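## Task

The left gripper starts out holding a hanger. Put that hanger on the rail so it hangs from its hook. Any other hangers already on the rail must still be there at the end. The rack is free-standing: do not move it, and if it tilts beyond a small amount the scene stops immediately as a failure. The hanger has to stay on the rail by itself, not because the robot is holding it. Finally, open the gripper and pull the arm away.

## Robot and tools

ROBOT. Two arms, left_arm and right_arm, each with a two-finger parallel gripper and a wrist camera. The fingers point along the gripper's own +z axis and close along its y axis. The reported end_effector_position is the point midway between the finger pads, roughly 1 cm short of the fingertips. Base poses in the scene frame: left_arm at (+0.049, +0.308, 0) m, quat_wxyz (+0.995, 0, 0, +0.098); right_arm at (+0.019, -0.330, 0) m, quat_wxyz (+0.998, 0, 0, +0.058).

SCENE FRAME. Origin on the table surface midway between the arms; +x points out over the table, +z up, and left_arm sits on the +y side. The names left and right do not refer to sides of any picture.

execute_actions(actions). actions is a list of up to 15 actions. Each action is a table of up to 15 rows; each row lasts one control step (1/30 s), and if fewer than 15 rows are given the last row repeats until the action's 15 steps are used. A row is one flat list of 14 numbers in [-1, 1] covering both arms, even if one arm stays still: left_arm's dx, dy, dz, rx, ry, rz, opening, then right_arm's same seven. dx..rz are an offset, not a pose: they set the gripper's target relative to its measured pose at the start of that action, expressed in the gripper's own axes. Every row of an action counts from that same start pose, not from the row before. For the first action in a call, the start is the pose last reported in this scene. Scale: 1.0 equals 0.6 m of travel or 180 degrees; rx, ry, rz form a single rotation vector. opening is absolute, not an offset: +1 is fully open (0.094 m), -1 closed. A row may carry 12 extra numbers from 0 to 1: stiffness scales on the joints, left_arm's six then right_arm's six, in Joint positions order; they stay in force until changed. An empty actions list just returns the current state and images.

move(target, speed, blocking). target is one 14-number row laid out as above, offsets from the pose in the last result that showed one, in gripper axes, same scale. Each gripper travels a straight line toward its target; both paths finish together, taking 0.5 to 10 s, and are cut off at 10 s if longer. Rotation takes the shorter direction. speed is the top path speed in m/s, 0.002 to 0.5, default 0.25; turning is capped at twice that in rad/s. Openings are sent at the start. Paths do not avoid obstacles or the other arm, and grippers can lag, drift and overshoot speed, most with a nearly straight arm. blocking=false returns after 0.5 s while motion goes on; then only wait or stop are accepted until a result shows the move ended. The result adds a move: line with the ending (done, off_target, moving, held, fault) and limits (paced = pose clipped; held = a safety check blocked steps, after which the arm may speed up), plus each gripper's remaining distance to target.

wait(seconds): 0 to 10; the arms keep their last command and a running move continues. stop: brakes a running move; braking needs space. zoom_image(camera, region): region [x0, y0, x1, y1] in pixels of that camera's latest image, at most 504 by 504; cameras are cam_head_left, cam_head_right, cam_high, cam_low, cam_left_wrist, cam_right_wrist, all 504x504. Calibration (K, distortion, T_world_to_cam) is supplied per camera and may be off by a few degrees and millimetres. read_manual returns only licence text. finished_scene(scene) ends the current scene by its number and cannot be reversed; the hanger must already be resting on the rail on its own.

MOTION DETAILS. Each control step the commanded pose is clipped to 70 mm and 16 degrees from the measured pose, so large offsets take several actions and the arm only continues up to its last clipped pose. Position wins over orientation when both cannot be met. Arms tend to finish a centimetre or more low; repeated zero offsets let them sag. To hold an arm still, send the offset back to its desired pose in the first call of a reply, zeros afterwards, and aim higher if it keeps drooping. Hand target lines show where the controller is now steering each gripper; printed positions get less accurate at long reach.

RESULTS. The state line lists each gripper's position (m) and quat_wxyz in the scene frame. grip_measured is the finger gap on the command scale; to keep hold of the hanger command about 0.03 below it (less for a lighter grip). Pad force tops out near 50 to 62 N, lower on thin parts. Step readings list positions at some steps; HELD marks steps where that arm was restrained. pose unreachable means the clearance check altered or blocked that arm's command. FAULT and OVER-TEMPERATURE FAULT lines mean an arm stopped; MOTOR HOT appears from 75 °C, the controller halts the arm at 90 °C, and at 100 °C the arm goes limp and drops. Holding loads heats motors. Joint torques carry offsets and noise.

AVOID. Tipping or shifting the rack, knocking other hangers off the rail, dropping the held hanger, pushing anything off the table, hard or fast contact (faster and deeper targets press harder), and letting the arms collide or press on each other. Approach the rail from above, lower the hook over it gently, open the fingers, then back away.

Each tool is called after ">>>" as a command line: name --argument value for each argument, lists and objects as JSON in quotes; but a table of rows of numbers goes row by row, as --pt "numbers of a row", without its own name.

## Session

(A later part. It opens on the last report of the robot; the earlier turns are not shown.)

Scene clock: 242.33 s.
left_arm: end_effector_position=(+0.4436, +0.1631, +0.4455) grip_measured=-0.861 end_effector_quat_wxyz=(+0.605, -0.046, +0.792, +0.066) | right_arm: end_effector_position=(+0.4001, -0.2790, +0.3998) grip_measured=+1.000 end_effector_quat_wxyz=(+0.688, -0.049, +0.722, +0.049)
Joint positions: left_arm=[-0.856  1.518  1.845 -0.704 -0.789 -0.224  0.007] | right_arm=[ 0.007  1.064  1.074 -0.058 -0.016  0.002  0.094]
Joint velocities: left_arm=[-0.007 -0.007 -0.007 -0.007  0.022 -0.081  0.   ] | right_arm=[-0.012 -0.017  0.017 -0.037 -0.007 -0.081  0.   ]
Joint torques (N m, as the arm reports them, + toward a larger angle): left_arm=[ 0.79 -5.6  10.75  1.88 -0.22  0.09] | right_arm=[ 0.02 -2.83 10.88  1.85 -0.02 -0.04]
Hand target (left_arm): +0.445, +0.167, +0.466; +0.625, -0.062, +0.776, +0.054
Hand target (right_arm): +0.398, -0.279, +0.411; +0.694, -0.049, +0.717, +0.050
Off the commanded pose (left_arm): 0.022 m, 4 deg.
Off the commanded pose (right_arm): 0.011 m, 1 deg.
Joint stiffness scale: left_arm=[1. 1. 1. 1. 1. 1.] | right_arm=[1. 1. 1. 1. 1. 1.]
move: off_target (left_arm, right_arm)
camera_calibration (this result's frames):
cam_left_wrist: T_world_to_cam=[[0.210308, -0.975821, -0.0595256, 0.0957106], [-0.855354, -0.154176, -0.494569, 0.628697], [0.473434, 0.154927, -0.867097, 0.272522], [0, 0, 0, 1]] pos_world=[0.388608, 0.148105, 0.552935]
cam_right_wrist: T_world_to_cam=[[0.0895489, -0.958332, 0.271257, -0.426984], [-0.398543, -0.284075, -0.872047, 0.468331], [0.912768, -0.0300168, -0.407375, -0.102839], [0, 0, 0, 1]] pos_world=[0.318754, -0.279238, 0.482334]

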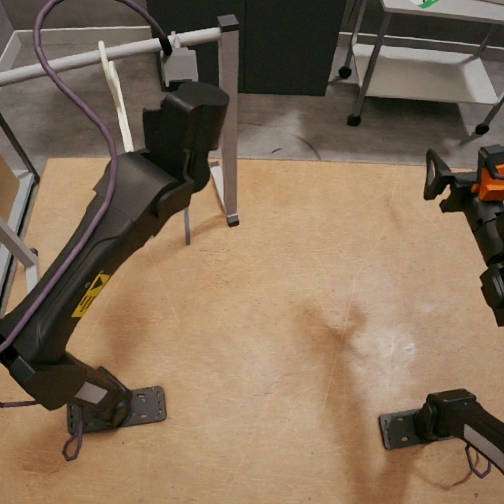

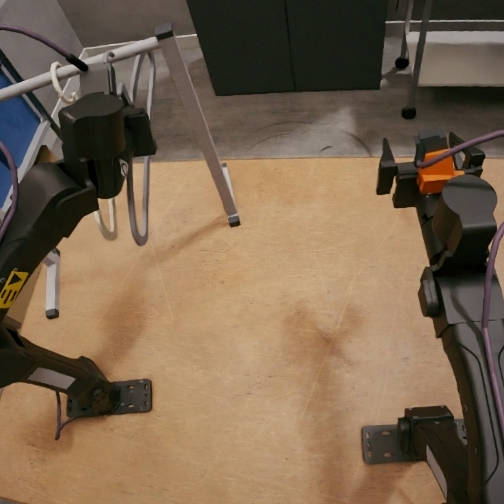

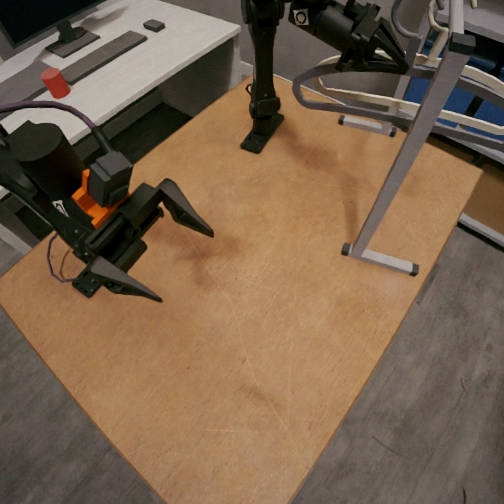

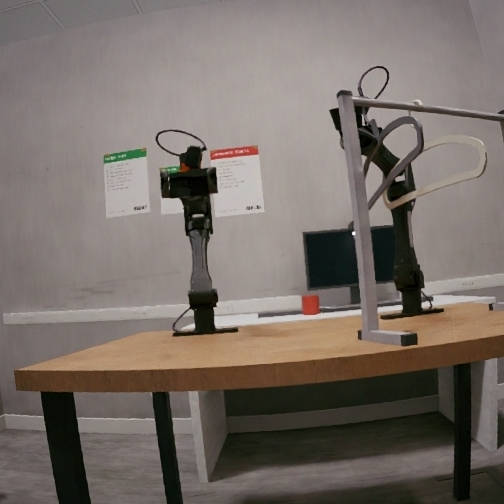

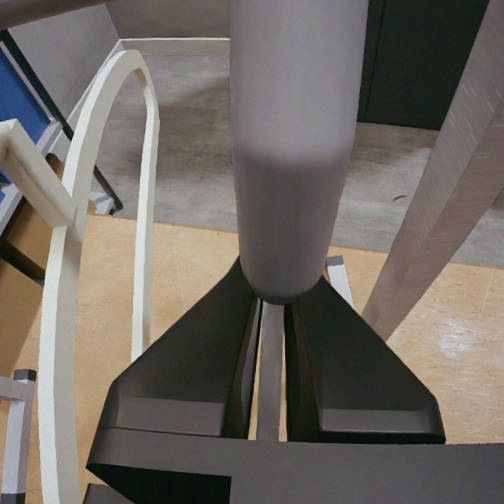

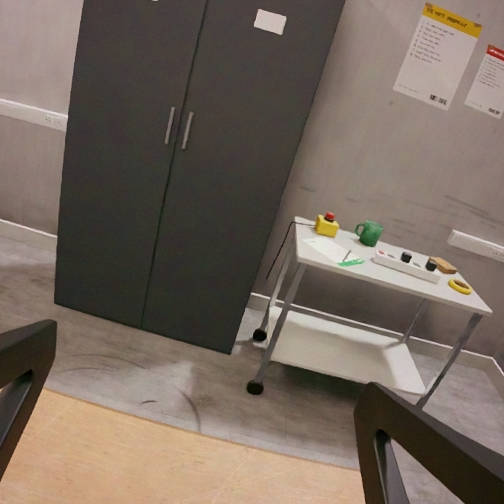

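>>> execute_actions --actions '[[[-0.040,0.004,-0.008,0,-0.016,-0.014,-0.88,-0.018,0,-0.004,0,-0.005,0,1],[-0.042,0.004,-0.007,0,-0.016,-0.014,-0.88,-0.018,0,-0.004,0,-0.005,0,1],[-0.044,0.004,-0.006,0,-0.016,-0.014,-0.88,-0.018,0,-0.004,0,-0.005,0,1],[-0.046,0.004,-0.005,0,-0.016,-0.014,-0.88,-0.018,0,-0.004,0,-0.005,0,1],[-0.048,0.004,-0.004,0,-0.016,-0.014,-0.88,-0.018,0,-0.004,0,-0.005,0,1],[-0.049,0.004,-0.002,0,-0.016,-0.014,-0.88,-0.018,0,-0.004,0,-0.005,0,1],[-0.050,0.004,0.0,0,-0.016,-0.014,-0.88,-0.018,0,-0.004,0,-0.005,0,1],[-0.051,0.004,0.002,0,-0.016,-0.014,-0.88,-0.018,0,-0.004,0,-0.005,0,1],[-0.052,0.004,0.004,0,-0.016,-0.014,-0.88,-0.018,0,-0.004,0,-0.005,0,1]]]'

>>> zoom_image --camera "cam_low" --region '[330, 70, 440, 170]'

>>> zoom_image --camera "cam_high" --region '[330, 0, 504, 100]'

Scene clock: 275.33 s.
left_arm: end_effector_position=(+0.4535, +0.1610, +0.4584) grip_measured=-0.861 end_effector_quat_wxyz=(+0.613, -0.053, +0.786, +0.061) | right_arm: end_effector_position=(+0.4001, -0.2790, +0.3998) grip_measured=+1.000 end_effector_quat_wxyz=(+0.688, -0.049, +0.722, +0.049)
Joint positions: left_arm=[-0.843  1.565  1.926 -0.707 -0.78  -0.217  0.007] | right_arm=[ 0.007  1.064  1.074 -0.058 -0.016  0.002  0.094]
Joint velocities: left_arm=[-0.007  0.027 -0.002 -0.007  0.095  0.022  0.001] | right_arm=[-0.002 -0.007 -0.002  0.022  0.022  0.037  0.   ]
Joint torques (N m, as the arm reports them, + toward a larger angle): left_arm=[ 0.79 -6.21 10.74  1.67 -0.22  0.1 ] | right_arm=[-0.02 -2.88 10.85  1.83 -0.01 -0.01]
Hand target (left_arm): +0.453, +0.166, +0.475; +0.626, -0.062, +0.775, +0.054
Hand target (right_arm): +0.398, -0.279, +0.411; +0.694, -0.049, +0.717, +0.050
Off the commanded pose (left_arm): 0.017 m, 2 deg.
Off the commanded pose (right_arm): 0.011 m, 1 deg.
Joint stiffness scale: left_arm=[1. 1. 1. 1. 1. 1.] | right_arm=[1. 1. 1. 1. 1. 1.]
Step readings (end_effector_position):
0: left_arm (+0.4437, +0.1629, +0.4456) | right_arm (+0.4001, -0.2790, +0.3998)
1: left_arm (+0.4437, +0.1629, +0.4459) | right_arm (+0.4001, -0.2790, +0.3998)
2: left_arm (+0.4441, +0.1626, +0.4473) | right_arm (+0.4001, -0.2790, +0.3998)
4: left_arm (+0.4456, +0.1615, +0.4508) | right_arm (+0.4001, -0.2790, +0.3998)
8: left_arm (+0.4484, +0.1599, +0.4579) | right_arm (+0.4001, -0.2790, +0.3998)
15: end_effector_position above
camera_calibration (this result's frames):
cam_left_wrist: T_world_to_cam=[[0.214651, -0.975842, -0.0407064, 0.0817113], [-0.843858, -0.164312, -0.510789, 0.647061], [0.491761, 0.143992, -0.858742, 0.268928], [0, 0, 0, 1]] pos_world=[0.39624, 0.147334, 0.564778]
cam_right_wrist: T_world_to_cam=[[0.0895489, -0.958332, 0.271257, -0.426984], [-0.398543, -0.284075, -0.872047, 0.468331], [0.912768, -0.0300168, -0.407375, -0.102839], [0, 0, 0, 1]] pos_world=[0.318754, -0.279238, 0.482334]

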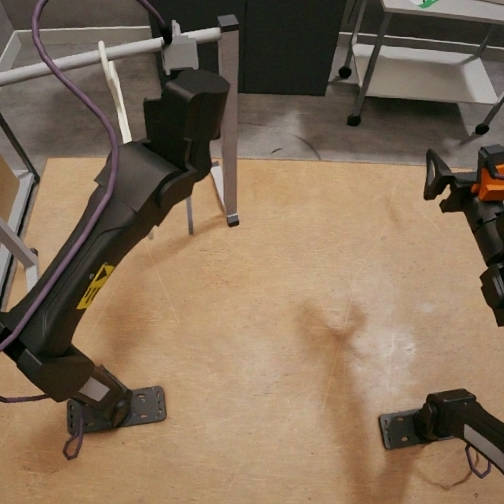

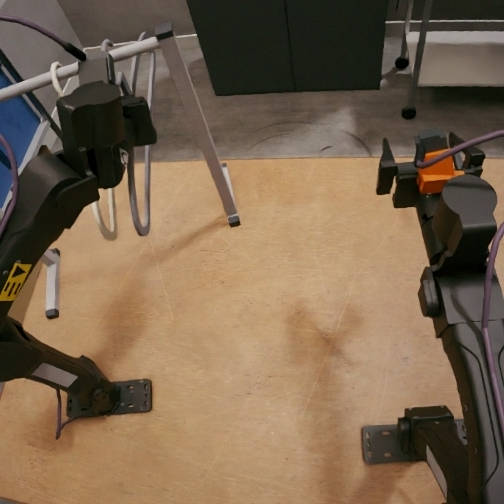

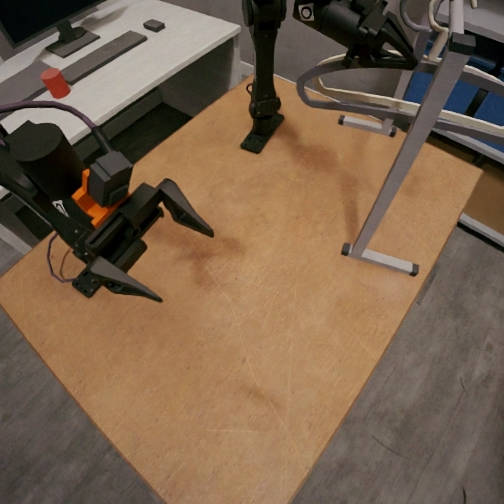

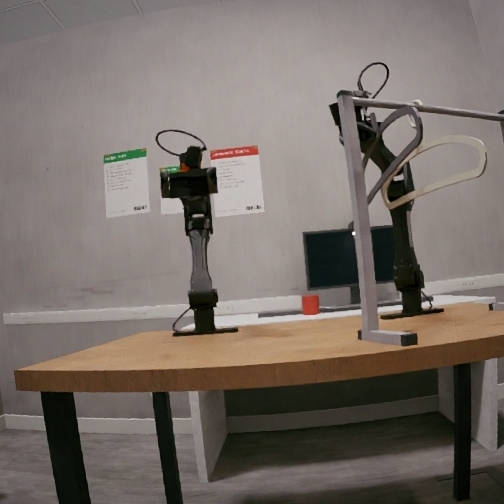

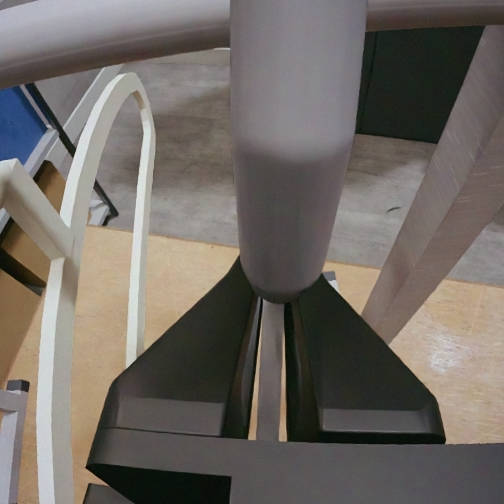

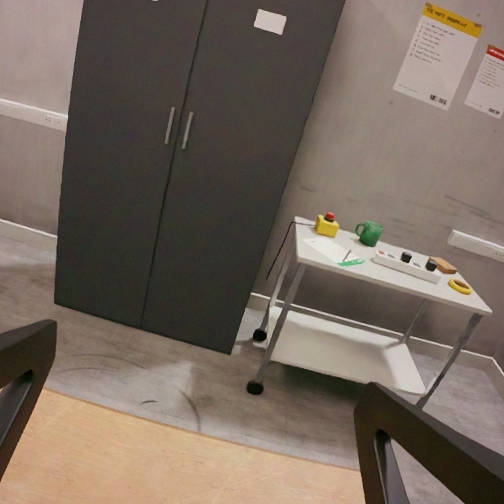

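Region (330, 70, 440, 170) of cam_low's 504x504 image, scaled by 4.582, with more detail than that image has; it fills the top 458 rows of this view, and the rest is white.

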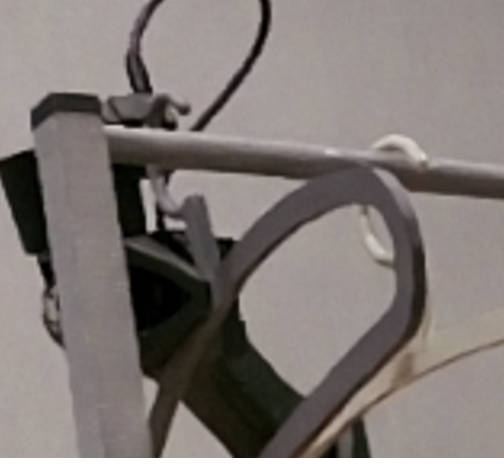

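Region (330, 0, 504, 100) of cam_high's 504x504 image, scaled by 2.897, with more detail than that image has; it fills the top 290 rows of this view, and the rest is white.

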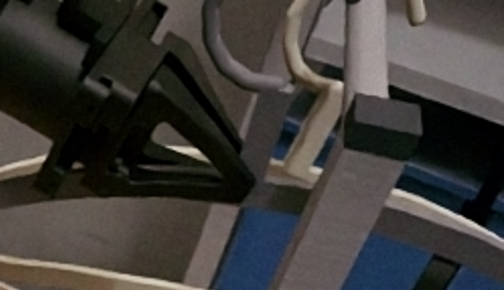

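>>> execute_actions --actions '[[[-0.0250,0.008,-0.005,0,-0.008,-0.006,-0.88,-0.018,0,-0.004,0,-0.005,0,1],[-0.0240,0.008,-0.002,0,-0.008,-0.006,-0.88,-0.018,0,-0.004,0,-0.005,0,1],[-0.0235,0.008,0.001,0,-0.008,-0.006,-0.88,-0.018,0,-0.004,0,-0.005,0,1],[-0.0232,0.008,0.004,0,-0.008,-0.006,-0.88,-0.018,0,-0.004,0,-0.005,0,1],[-0.0230,0.008,0.007,0,-0.008,-0.006,-0.88,-0.018,0,-0.004,0,-0.005,0,1],[-0.0230,0.008,0.010,0,-0.008,-0.006,-0.88,-0.018,0,-0.004,0,-0.005,0,1],[-0.0230,0.008,0.013,0,-0.008,-0.006,-0.88,-0.018,0,-0.004,0,-0.005,0,1],[-0.0230,0.008,0.016,0,-0.008,-0.006,-0.88,-0.018,0,-0.004,0,-0.005,0,1],[-0.0230,0.008,0.019,0,-0.008,-0.006,-0.88,-0.018,0,-0.004,0,-0.005,0,1],[-0.0230,0.008,0.022,0,-0.008,-0.006,-0.88,-0.018,0,-0.004,0,-0.005,0,1],[-0.0230,0.008,0.025,0,-0.008,-0.006,-0.88,-0.018,0,-0.004,0,-0.005,0,1],[-0.0232,0.008,0.028,0,-0.008,-0.006,-0.88,-0.018,0,-0.004,0,-0.005,0,1],[-0.0234,0.008,0.030,0,-0.008,-0.006,-0.88,-0.018,0,-0.004,0,-0.005,0,1],[-0.0234,0.008,0.032,0,-0.008,-0.006,-0.88,-0.018,0,-0.004,0,-0.005,0,1]]]'

>>> zoom_image --camera "cam_low" --region '[330, 70, 440, 170]'

>>> zoom_image --camera "cam_high" --region '[330, 0, 504, 100]'

Scene clock: 298.03 s.
left_arm: end_effector_position=(+0.4709, +0.1661, +0.4433) grip_measured=-0.861 end_effector_quat_wxyz=(+0.599, -0.046, +0.796, +0.072) | right_arm: end_effector_position=(+0.4001, -0.2790, +0.3998) grip_measured=+1.000 end_effector_quat_wxyz=(+0.688, -0.049, +0.722, +0.049)
Joint positions: left_arm=[-0.797  1.601  1.926 -0.702 -0.741 -0.198  0.007] | right_arm=[ 0.007  1.064  1.074 -0.058 -0.016  0.002  0.094]
Joint velocities: left_arm=[ 0.081  0.105 -0.012  0.007  0.081  0.007 -0.001] | right_arm=[-0.007  0.002 -0.012  0.022 -0.037 -0.007  0.   ]
Joint torques (N m, as the arm reports them, + toward a larger angle): left_arm=[ 0.7  -7.07 11.01  1.94 -0.21  0.09] | right_arm=[-0.03 -2.85 10.79  1.86 -0.01 -0.03]
Hand target (left_arm): +0.473, +0.169, +0.467; +0.624, -0.059, +0.777, +0.056
Hand target (right_arm): +0.398, -0.279, +0.411; +0.694, -0.049, +0.717, +0.050
Off the commanded pose (left_arm): 0.025 m, 4 deg.
Off the commanded pose (right_arm): 0.011 m, 1 deg.
Joint stiffness scale: left_arm=[1. 1. 1. 1. 1. 1.] | right_arm=[1. 1. 1. 1. 1. 1.]
Step readings (end_effector_position):
0: left_arm (+0.4540, +0.1601, +0.4571) | right_arm (+0.4001, -0.2790, +0.3998)
1: left_arm (+0.4540, +0.1602, +0.4569) | right_arm (+0.4001, -0.2790, +0.3998)
2: left_arm (+0.4539, +0.1601, +0.4568) | right_arm (+0.4001, -0.2790, +0.3998)
4: left_arm (+0.4544, +0.1604, +0.4565) | right_arm (+0.4001, -0.2790, +0.3998)
8: left_arm (+0.4585, +0.1645, +0.4539) | right_arm (+0.4001, -0.2790, +0.3998)
15: end_effector_position above
camera_calibration (this result's frames):
cam_left_wrist: T_world_to_cam=[[0.216761, -0.973561, -0.0720692, 0.0948877], [-0.861112, -0.155902, -0.483922, 0.649666], [0.459892, 0.166955, -0.872138, 0.263838], [0, 0, 0, 1]] pos_world=[0.41753, 0.149614, 0.551329]
cam_right_wrist: T_world_to_cam=[[0.0895489, -0.958332, 0.271257, -0.426984], [-0.398543, -0.284075, -0.872047, 0.468331], [0.912768, -0.0300168, -0.407375, -0.102839], [0, 0, 0, 1]] pos_world=[0.318754, -0.279238, 0.482334]

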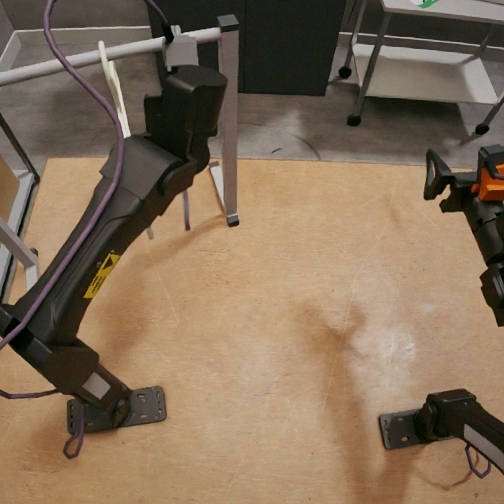

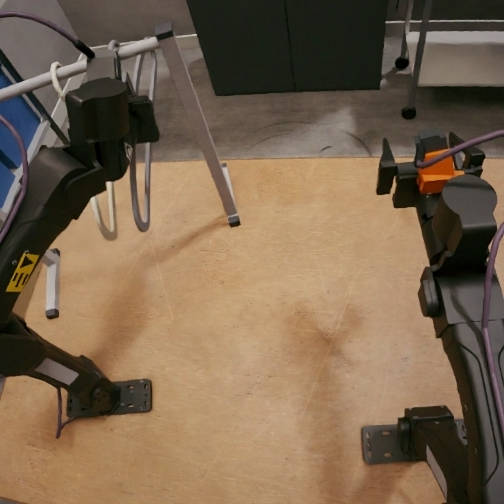

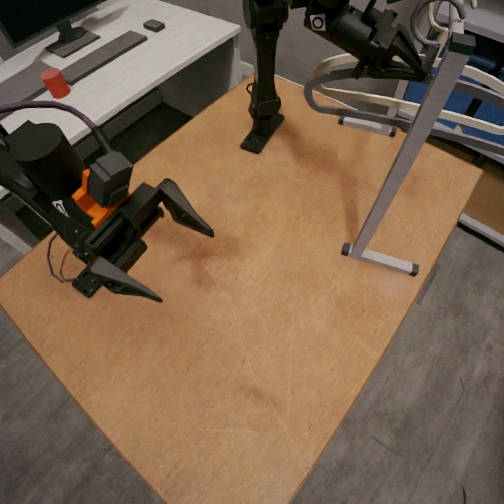

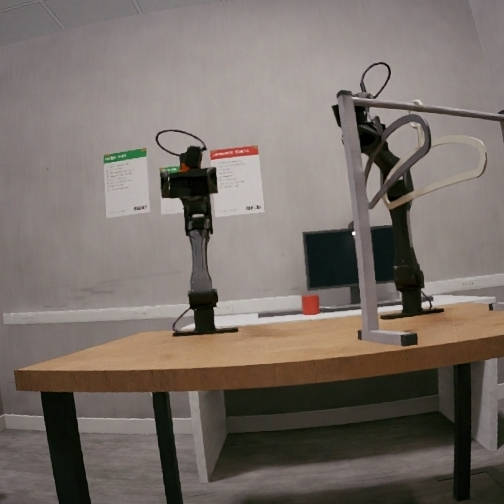

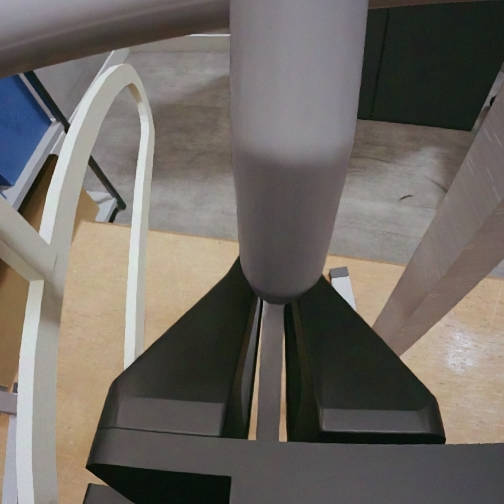

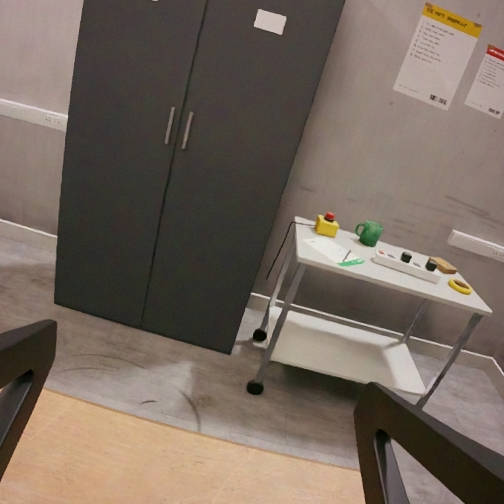

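Region (330, 70, 440, 170) of cam_low's 504x504 image, scaled by 4.582, with more detail than that image has; it fills the top 458 rows of this view, and the rest is white.

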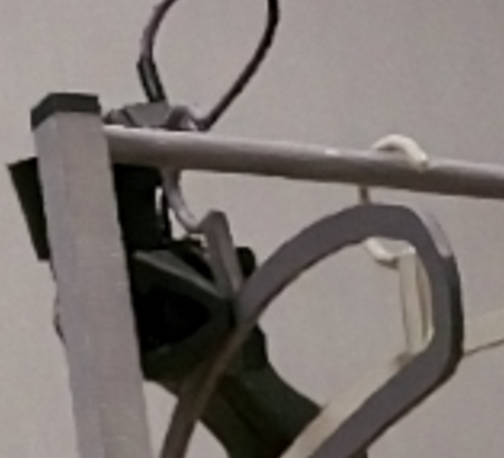

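Region (330, 0, 504, 100) of cam_high's 504x504 image, scaled by 2.897, with more detail than that image has; it fills the top 290 rows of this view, and the rest is white.

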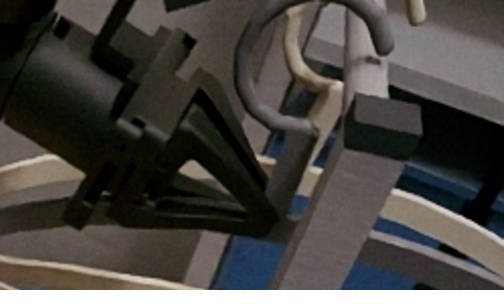

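>>> execute_actions --actions '[]'

>>> zoom_image --camera "cam_high" --region '[380, 0, 504, 80]'

Scene clock: 302.83 s.
left_arm: end_effector_position=(+0.4737, +0.1640, +0.4414) grip_measured=-0.861 end_effector_quat_wxyz=(+0.598, -0.042, +0.797, +0.070) | right_arm: end_effector_position=(+0.4001, -0.2790, +0.3998) grip_measured=+1.000 end_effector_quat_wxyz=(+0.688, -0.049, +0.722, +0.049)
Joint positions: left_arm=[-0.793  1.607  1.926 -0.695 -0.73  -0.193  0.007] | right_arm=[ 0.007  1.064  1.074 -0.058 -0.016  0.002  0.094]
Joint velocities: left_arm=[-0.007  0.012  0.007 -0.007  0.022 -0.066 -0.   ] | right_arm=[-0.017 -0.017 -0.032 -0.066 -0.022 -0.037  0.   ]
Joint torques (N m, as the arm reports them, + toward a larger angle): left_arm=[ 0.72 -7.21 10.99  1.92 -0.2   0.08] | right_arm=[-0.07 -2.84 10.83  1.83  0.   -0.02]
Hand target (left_arm): +0.473, +0.169, +0.467; +0.624, -0.059, +0.777, +0.057
Hand target (right_arm): +0.398, -0.279, +0.411; +0.694, -0.049, +0.717, +0.050
Off the commanded pose (left_arm): 0.027 m, 4 deg.
Off the commanded pose (right_arm): 0.011 m, 1 deg.
Joint stiffness scale: left_arm=[1. 1. 1. 1. 1. 1.] | right_arm=[1. 1. 1. 1. 1. 1.]
camera_calibration (this result's frames):
cam_left_wrist: T_world_to_cam=[[0.208188, -0.975304, -0.0737573, 0.0972189], [-0.863768, -0.147953, -0.481679, 0.649808], [0.458871, 0.163989, -0.873238, 0.26274], [0, 0, 0, 1]] pos_world=[0.42048, 0.147873, 0.549605]
cam_right_wrist: T_world_to_cam=[[0.0895489, -0.958332, 0.271257, -0.426984], [-0.398543, -0.284075, -0.872047, 0.468331], [0.912768, -0.0300168, -0.407375, -0.102839], [0, 0, 0, 1]] pos_world=[0.318754, -0.279238, 0.482334]

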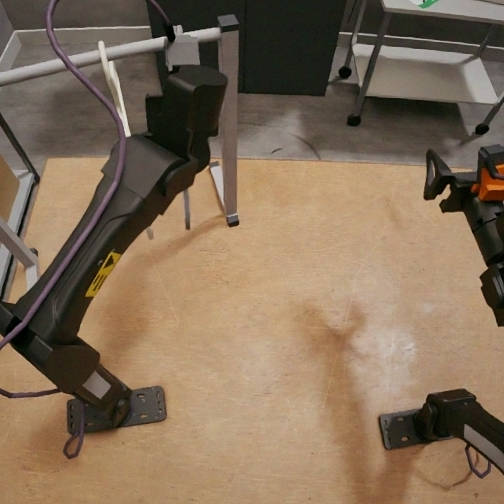

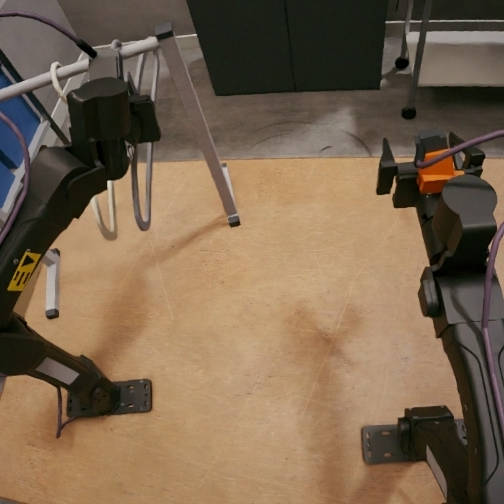

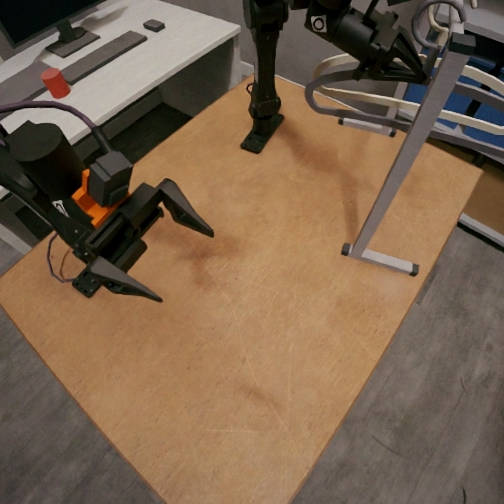

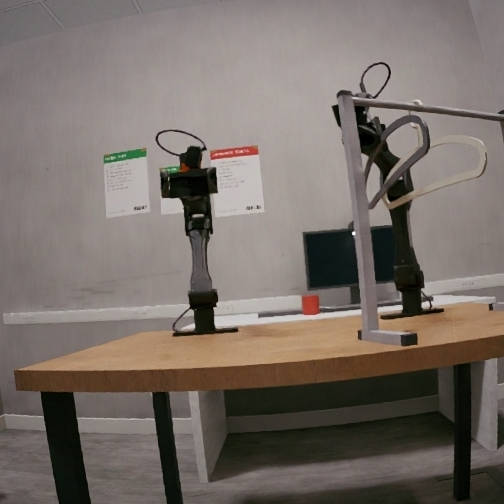

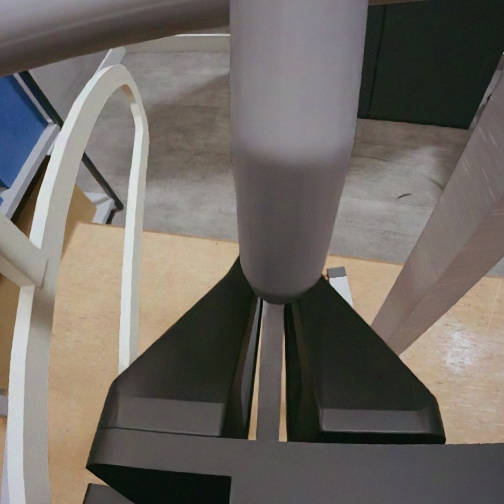

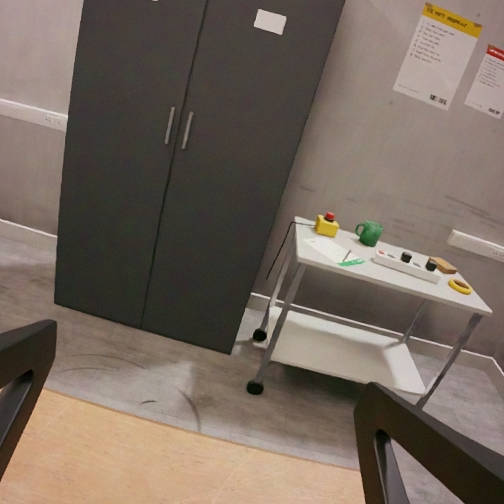

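Region (380, 0, 504, 80) of cam_high's 504x504 image, scaled by 4.065, with more detail than that image has; it fills the top 325 rows of this view, and the rest is white.

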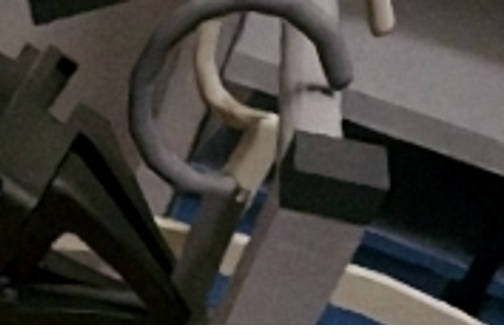

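>>> execute_actions --actions '[[[-0.0425,0.008,-0.010,0,-0.018,-0.008,-0.88,-0.018,0,-0.004,0,-0.005,0,1],[-0.0435,0.008,-0.008,0,-0.018,-0.008,-0.88,-0.018,0,-0.004,0,-0.005,0,1],[-0.0445,0.008,-0.006,0,-0.018,-0.008,-0.88,-0.018,0,-0.004,0,-0.005,0,1],[-0.0452,0.008,-0.0035,0,-0.018,-0.008,-0.88,-0.018,0,-0.004,0,-0.005,0,1],[-0.0459,0.008,-0.001,0,-0.018,-0.008,-0.88,-0.018,0,-0.004,0,-0.005,0,1],[-0.0466,0.008,0.0015,0,-0.018,-0.008,-0.88,-0.018,0,-0.004,0,-0.005,0,1],[-0.0473,0.008,0.004,0,-0.018,-0.008,-0.88,-0.018,0,-0.004,0,-0.005,0,1],[-0.048,0.008,0.0065,0,-0.018,-0.008,-0.88,-0.018,0,-0.004,0,-0.005,0,1],[-0.0487,0.008,0.009,0,-0.018,-0.008,-0.88,-0.018,0,-0.004,0,-0.005,0,1],[-0.0494,0.008,0.0115,0,-0.018,-0.008,-0.88,-0.018,0,-0.004,0,-0.005,0,1],[-0.050,0.008,0.014,0,-0.018,-0.008,-0.88,-0.018,0,-0.004,0,-0.005,0,1],[-0.0505,0.008,0.016,0,-0.018,-0.008,-0.88,-0.018,0,-0.004,0,-0.005,0,1],[-0.051,0.008,0.018,0,-0.018,-0.008,-0.88,-0.018,0,-0.004,0,-0.005,0,1]]]'

>>> wait --seconds 0.5

>>> zoom_image --camera "cam_high" --region '[380, 0, 504, 80]'

>>> zoom_image --camera "cam_low" --region '[330, 70, 440, 170]'

Scene clock: 321.13 s.
left_arm: end_effector_position=(+0.4892, +0.1670, +0.4458) grip_measured=-0.861 end_effector_quat_wxyz=(+0.600, -0.039, +0.795, +0.077) | right_arm: end_effector_position=(+0.4001, -0.2790, +0.3998) grip_measured=+1.000 end_effector_quat_wxyz=(+0.688, -0.049, +0.722, +0.049)
Joint positions: left_arm=[-0.762  1.659  1.993 -0.695 -0.708 -0.162  0.007] | right_arm=[ 0.007  1.064  1.074 -0.058 -0.016  0.002  0.094]
Joint velocities: left_arm=[ 0.046  0.081  0.022 -0.022  0.051 -0.037 -0.   ] | right_arm=[-0.027 -0.012  0.007  0.007  0.037  0.007  0.   ]
Joint torques (N m, as the arm reports them, + toward a larger angle): left_arm=[ 0.63 -7.49 10.87  1.91 -0.13  0.08] | right_arm=[-0.03 -2.83 10.89  1.84 -0.01 -0.03]
Hand target (left_arm): +0.490, +0.170, +0.468; +0.622, -0.050, +0.779, +0.064
Hand target (right_arm): +0.398, -0.279, +0.411; +0.694, -0.049, +0.717, +0.050
Off the commanded pose (left_arm): 0.023 m, 4 deg.
Off the commanded pose (right_arm): 0.011 m, 1 deg.
Joint stiffness scale: left_arm=[1. 1. 1. 1. 1. 1.] | right_arm=[1. 1. 1. 1. 1. 1.]
Step readings (end_effector_position):
0: left_arm (+0.4737, +0.1640, +0.4414) | right_arm (+0.4001, -0.2790, +0.3998)
1: left_arm (+0.4736, +0.1641, +0.4420) | right_arm (+0.4001, -0.2790, +0.3998)
2: left_arm (+0.4740, +0.1638, +0.4428) | right_arm (+0.4001, -0.2790, +0.3998)
4: left_arm (+0.4747, +0.1633, +0.4458) | right_arm (+0.4001, -0.2790, +0.3998)
8: left_arm (+0.4783, +0.1643, +0.4496) | right_arm (+0.4001, -0.2790, +0.3998)
15: end_effector_position above
camera_calibration (this result's frames):
cam_left_wrist: T_world_to_cam=[[0.21138, -0.973519, -0.0870641, 0.101286], [-0.861714, -0.143581, -0.486656, 0.666269], [0.461268, 0.177893, -0.869244, 0.253672], [0, 0, 0, 1]] pos_world=[0.435712, 0.14914, 0.553565]
cam_right_wrist: T_world_to_cam=[[0.0895489, -0.958332, 0.271257, -0.426984], [-0.398543, -0.284075, -0.872047, 0.468331], [0.912768, -0.0300168, -0.407375, -0.102839], [0, 0, 0, 1]] pos_world=[0.318754, -0.279238, 0.482334]

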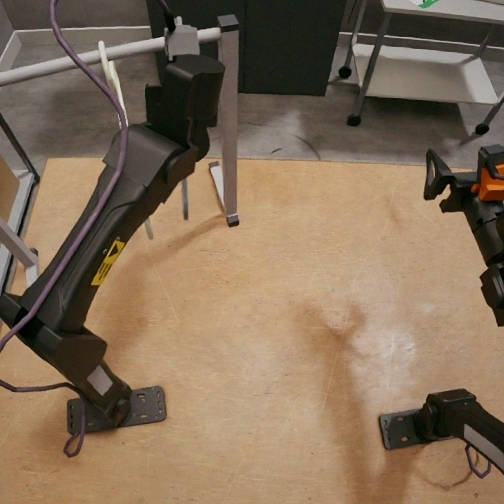

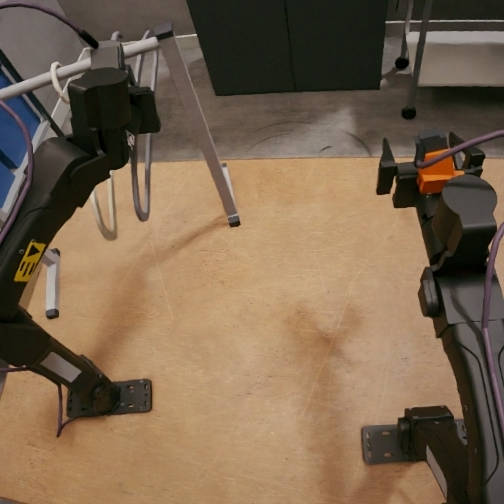

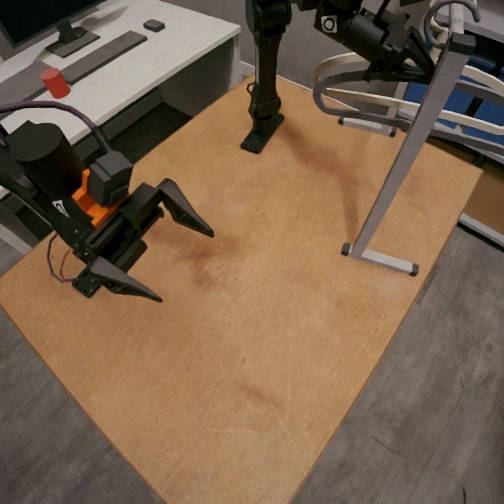

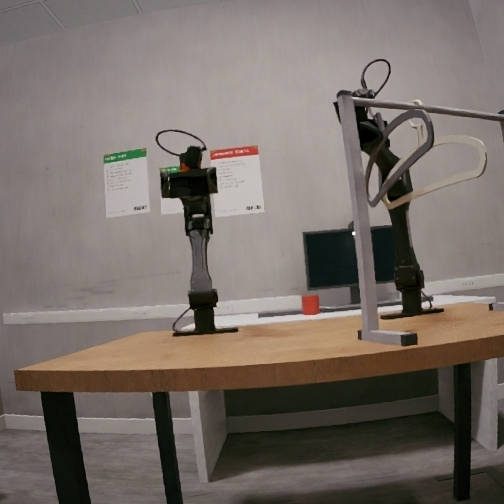

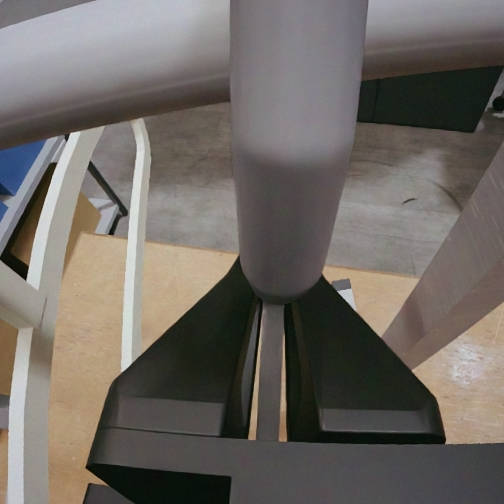

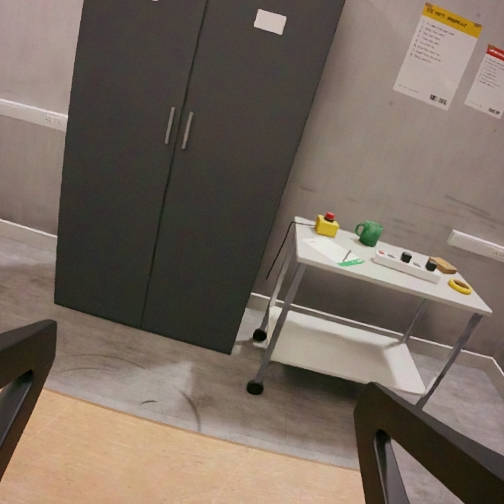

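Scene clock: 321.63 s.
left_arm: end_effector_position=(+0.4913, +0.1650, +0.4429) grip_measured=-0.861 end_effector_quat_wxyz=(+0.597, -0.034, +0.798, +0.077) | right_arm: end_effector_position=(+0.4001, -0.2790, +0.3998) grip_measured=+1.000 end_effector_quat_wxyz=(+0.688, -0.049, +0.722, +0.049)
Joint positions: left_arm=[-0.761  1.666  1.993 -0.695 -0.7   -0.159  0.007] | right_arm=[ 0.007  1.064  1.074 -0.058 -0.016  0.002  0.094]
Joint velocities: left_arm=[-0.007 -0.012  0.027 -0.037 -0.037 -0.007  0.   ] | right_arm=[ 0.007 -0.007 -0.002 -0.037  0.037  0.051  0.   ]
Joint torques (N m, as the arm reports them, + toward a larger angle): left_arm=[ 0.73 -7.66 10.97  1.9  -0.19  0.09] | right_arm=[-0.11 -2.87 10.88  1.85 -0.02 -0.02]
Hand target (left_arm): +0.490, +0.170, +0.468; +0.622, -0.050, +0.779, +0.064
Hand target (right_arm): +0.398, -0.279, +0.411; +0.694, -0.049, +0.717, +0.050
Off the commanded pose (left_arm): 0.026 m, 4 deg.
Off the commanded pose (right_arm): 0.011 m, 1 deg.
Joint stiffness scale: left_arm=[1. 1. 1. 1. 1. 1.] | right_arm=[1. 1. 1. 1. 1. 1.]
wait: 0.50 s; at rest by 0.27 s
camera_calibration (this result's frames):
cam_left_wrist: T_world_to_cam=[[0.203643, -0.974659, -0.0925696, 0.105078], [-0.866238, -0.13531, -0.480961, 0.664667], [0.456248, 0.178132, -0.871841, 0.254076], [0, 0, 0, 1]] pos_world=[0.438439, 0.147092, 0.55092]
cam_right_wrist: T_world_to_cam=[[0.0895489, -0.958332, 0.271257, -0.426984], [-0.398543, -0.284075, -0.872047, 0.468331], [0.912768, -0.0300168, -0.407375, -0.102839], [0, 0, 0, 1]] pos_world=[0.318754, -0.279238, 0.482334]

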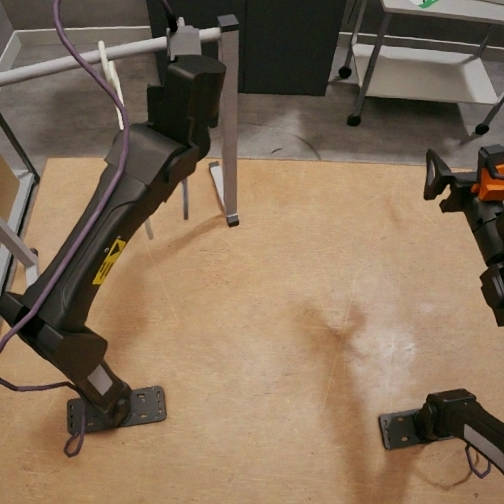

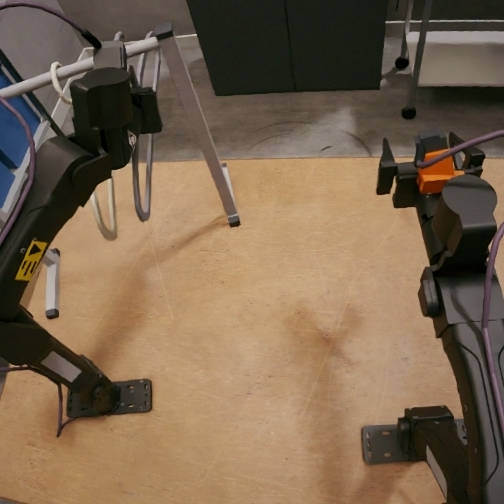

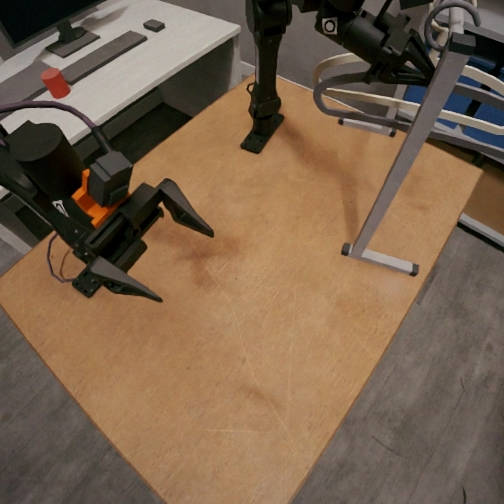

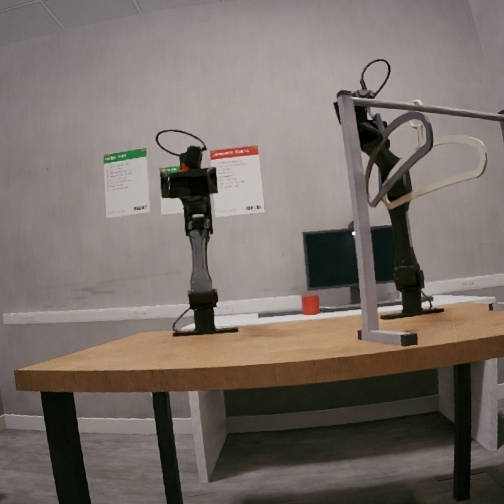

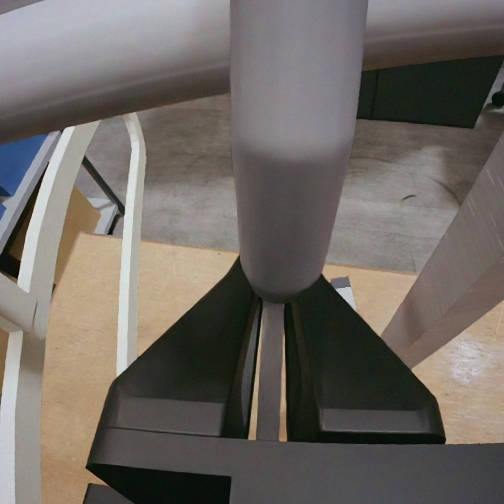

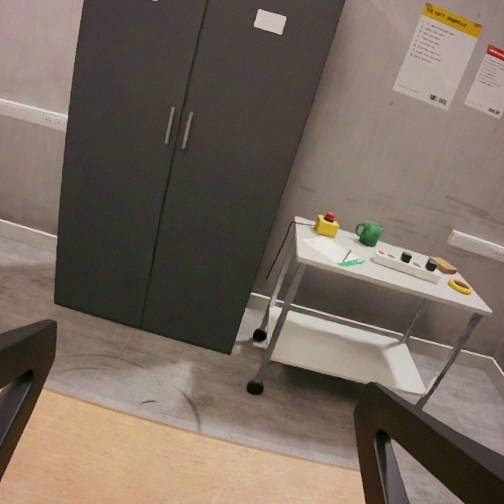

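Region (380, 0, 504, 80) of cam_high's 504x504 image, scaled by 4.065, with more detail than that image has; it fills the top 325 rows of this view, and the rest is white.

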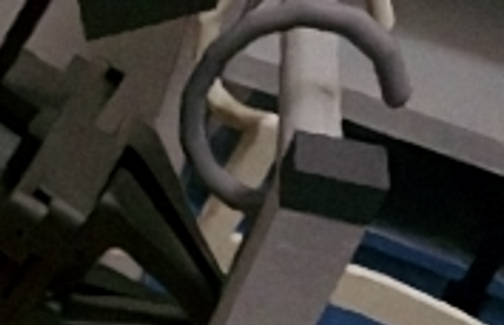

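Region (330, 70, 440, 170) of cam_low's 504x504 image, scaled by 4.582, with more detail than that image has; it fills the top 458 rows of this view, and the rest is white.

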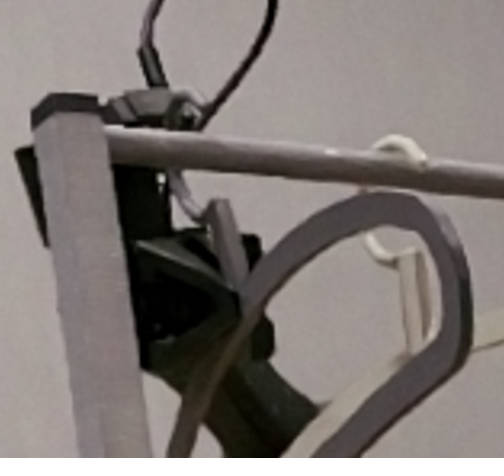

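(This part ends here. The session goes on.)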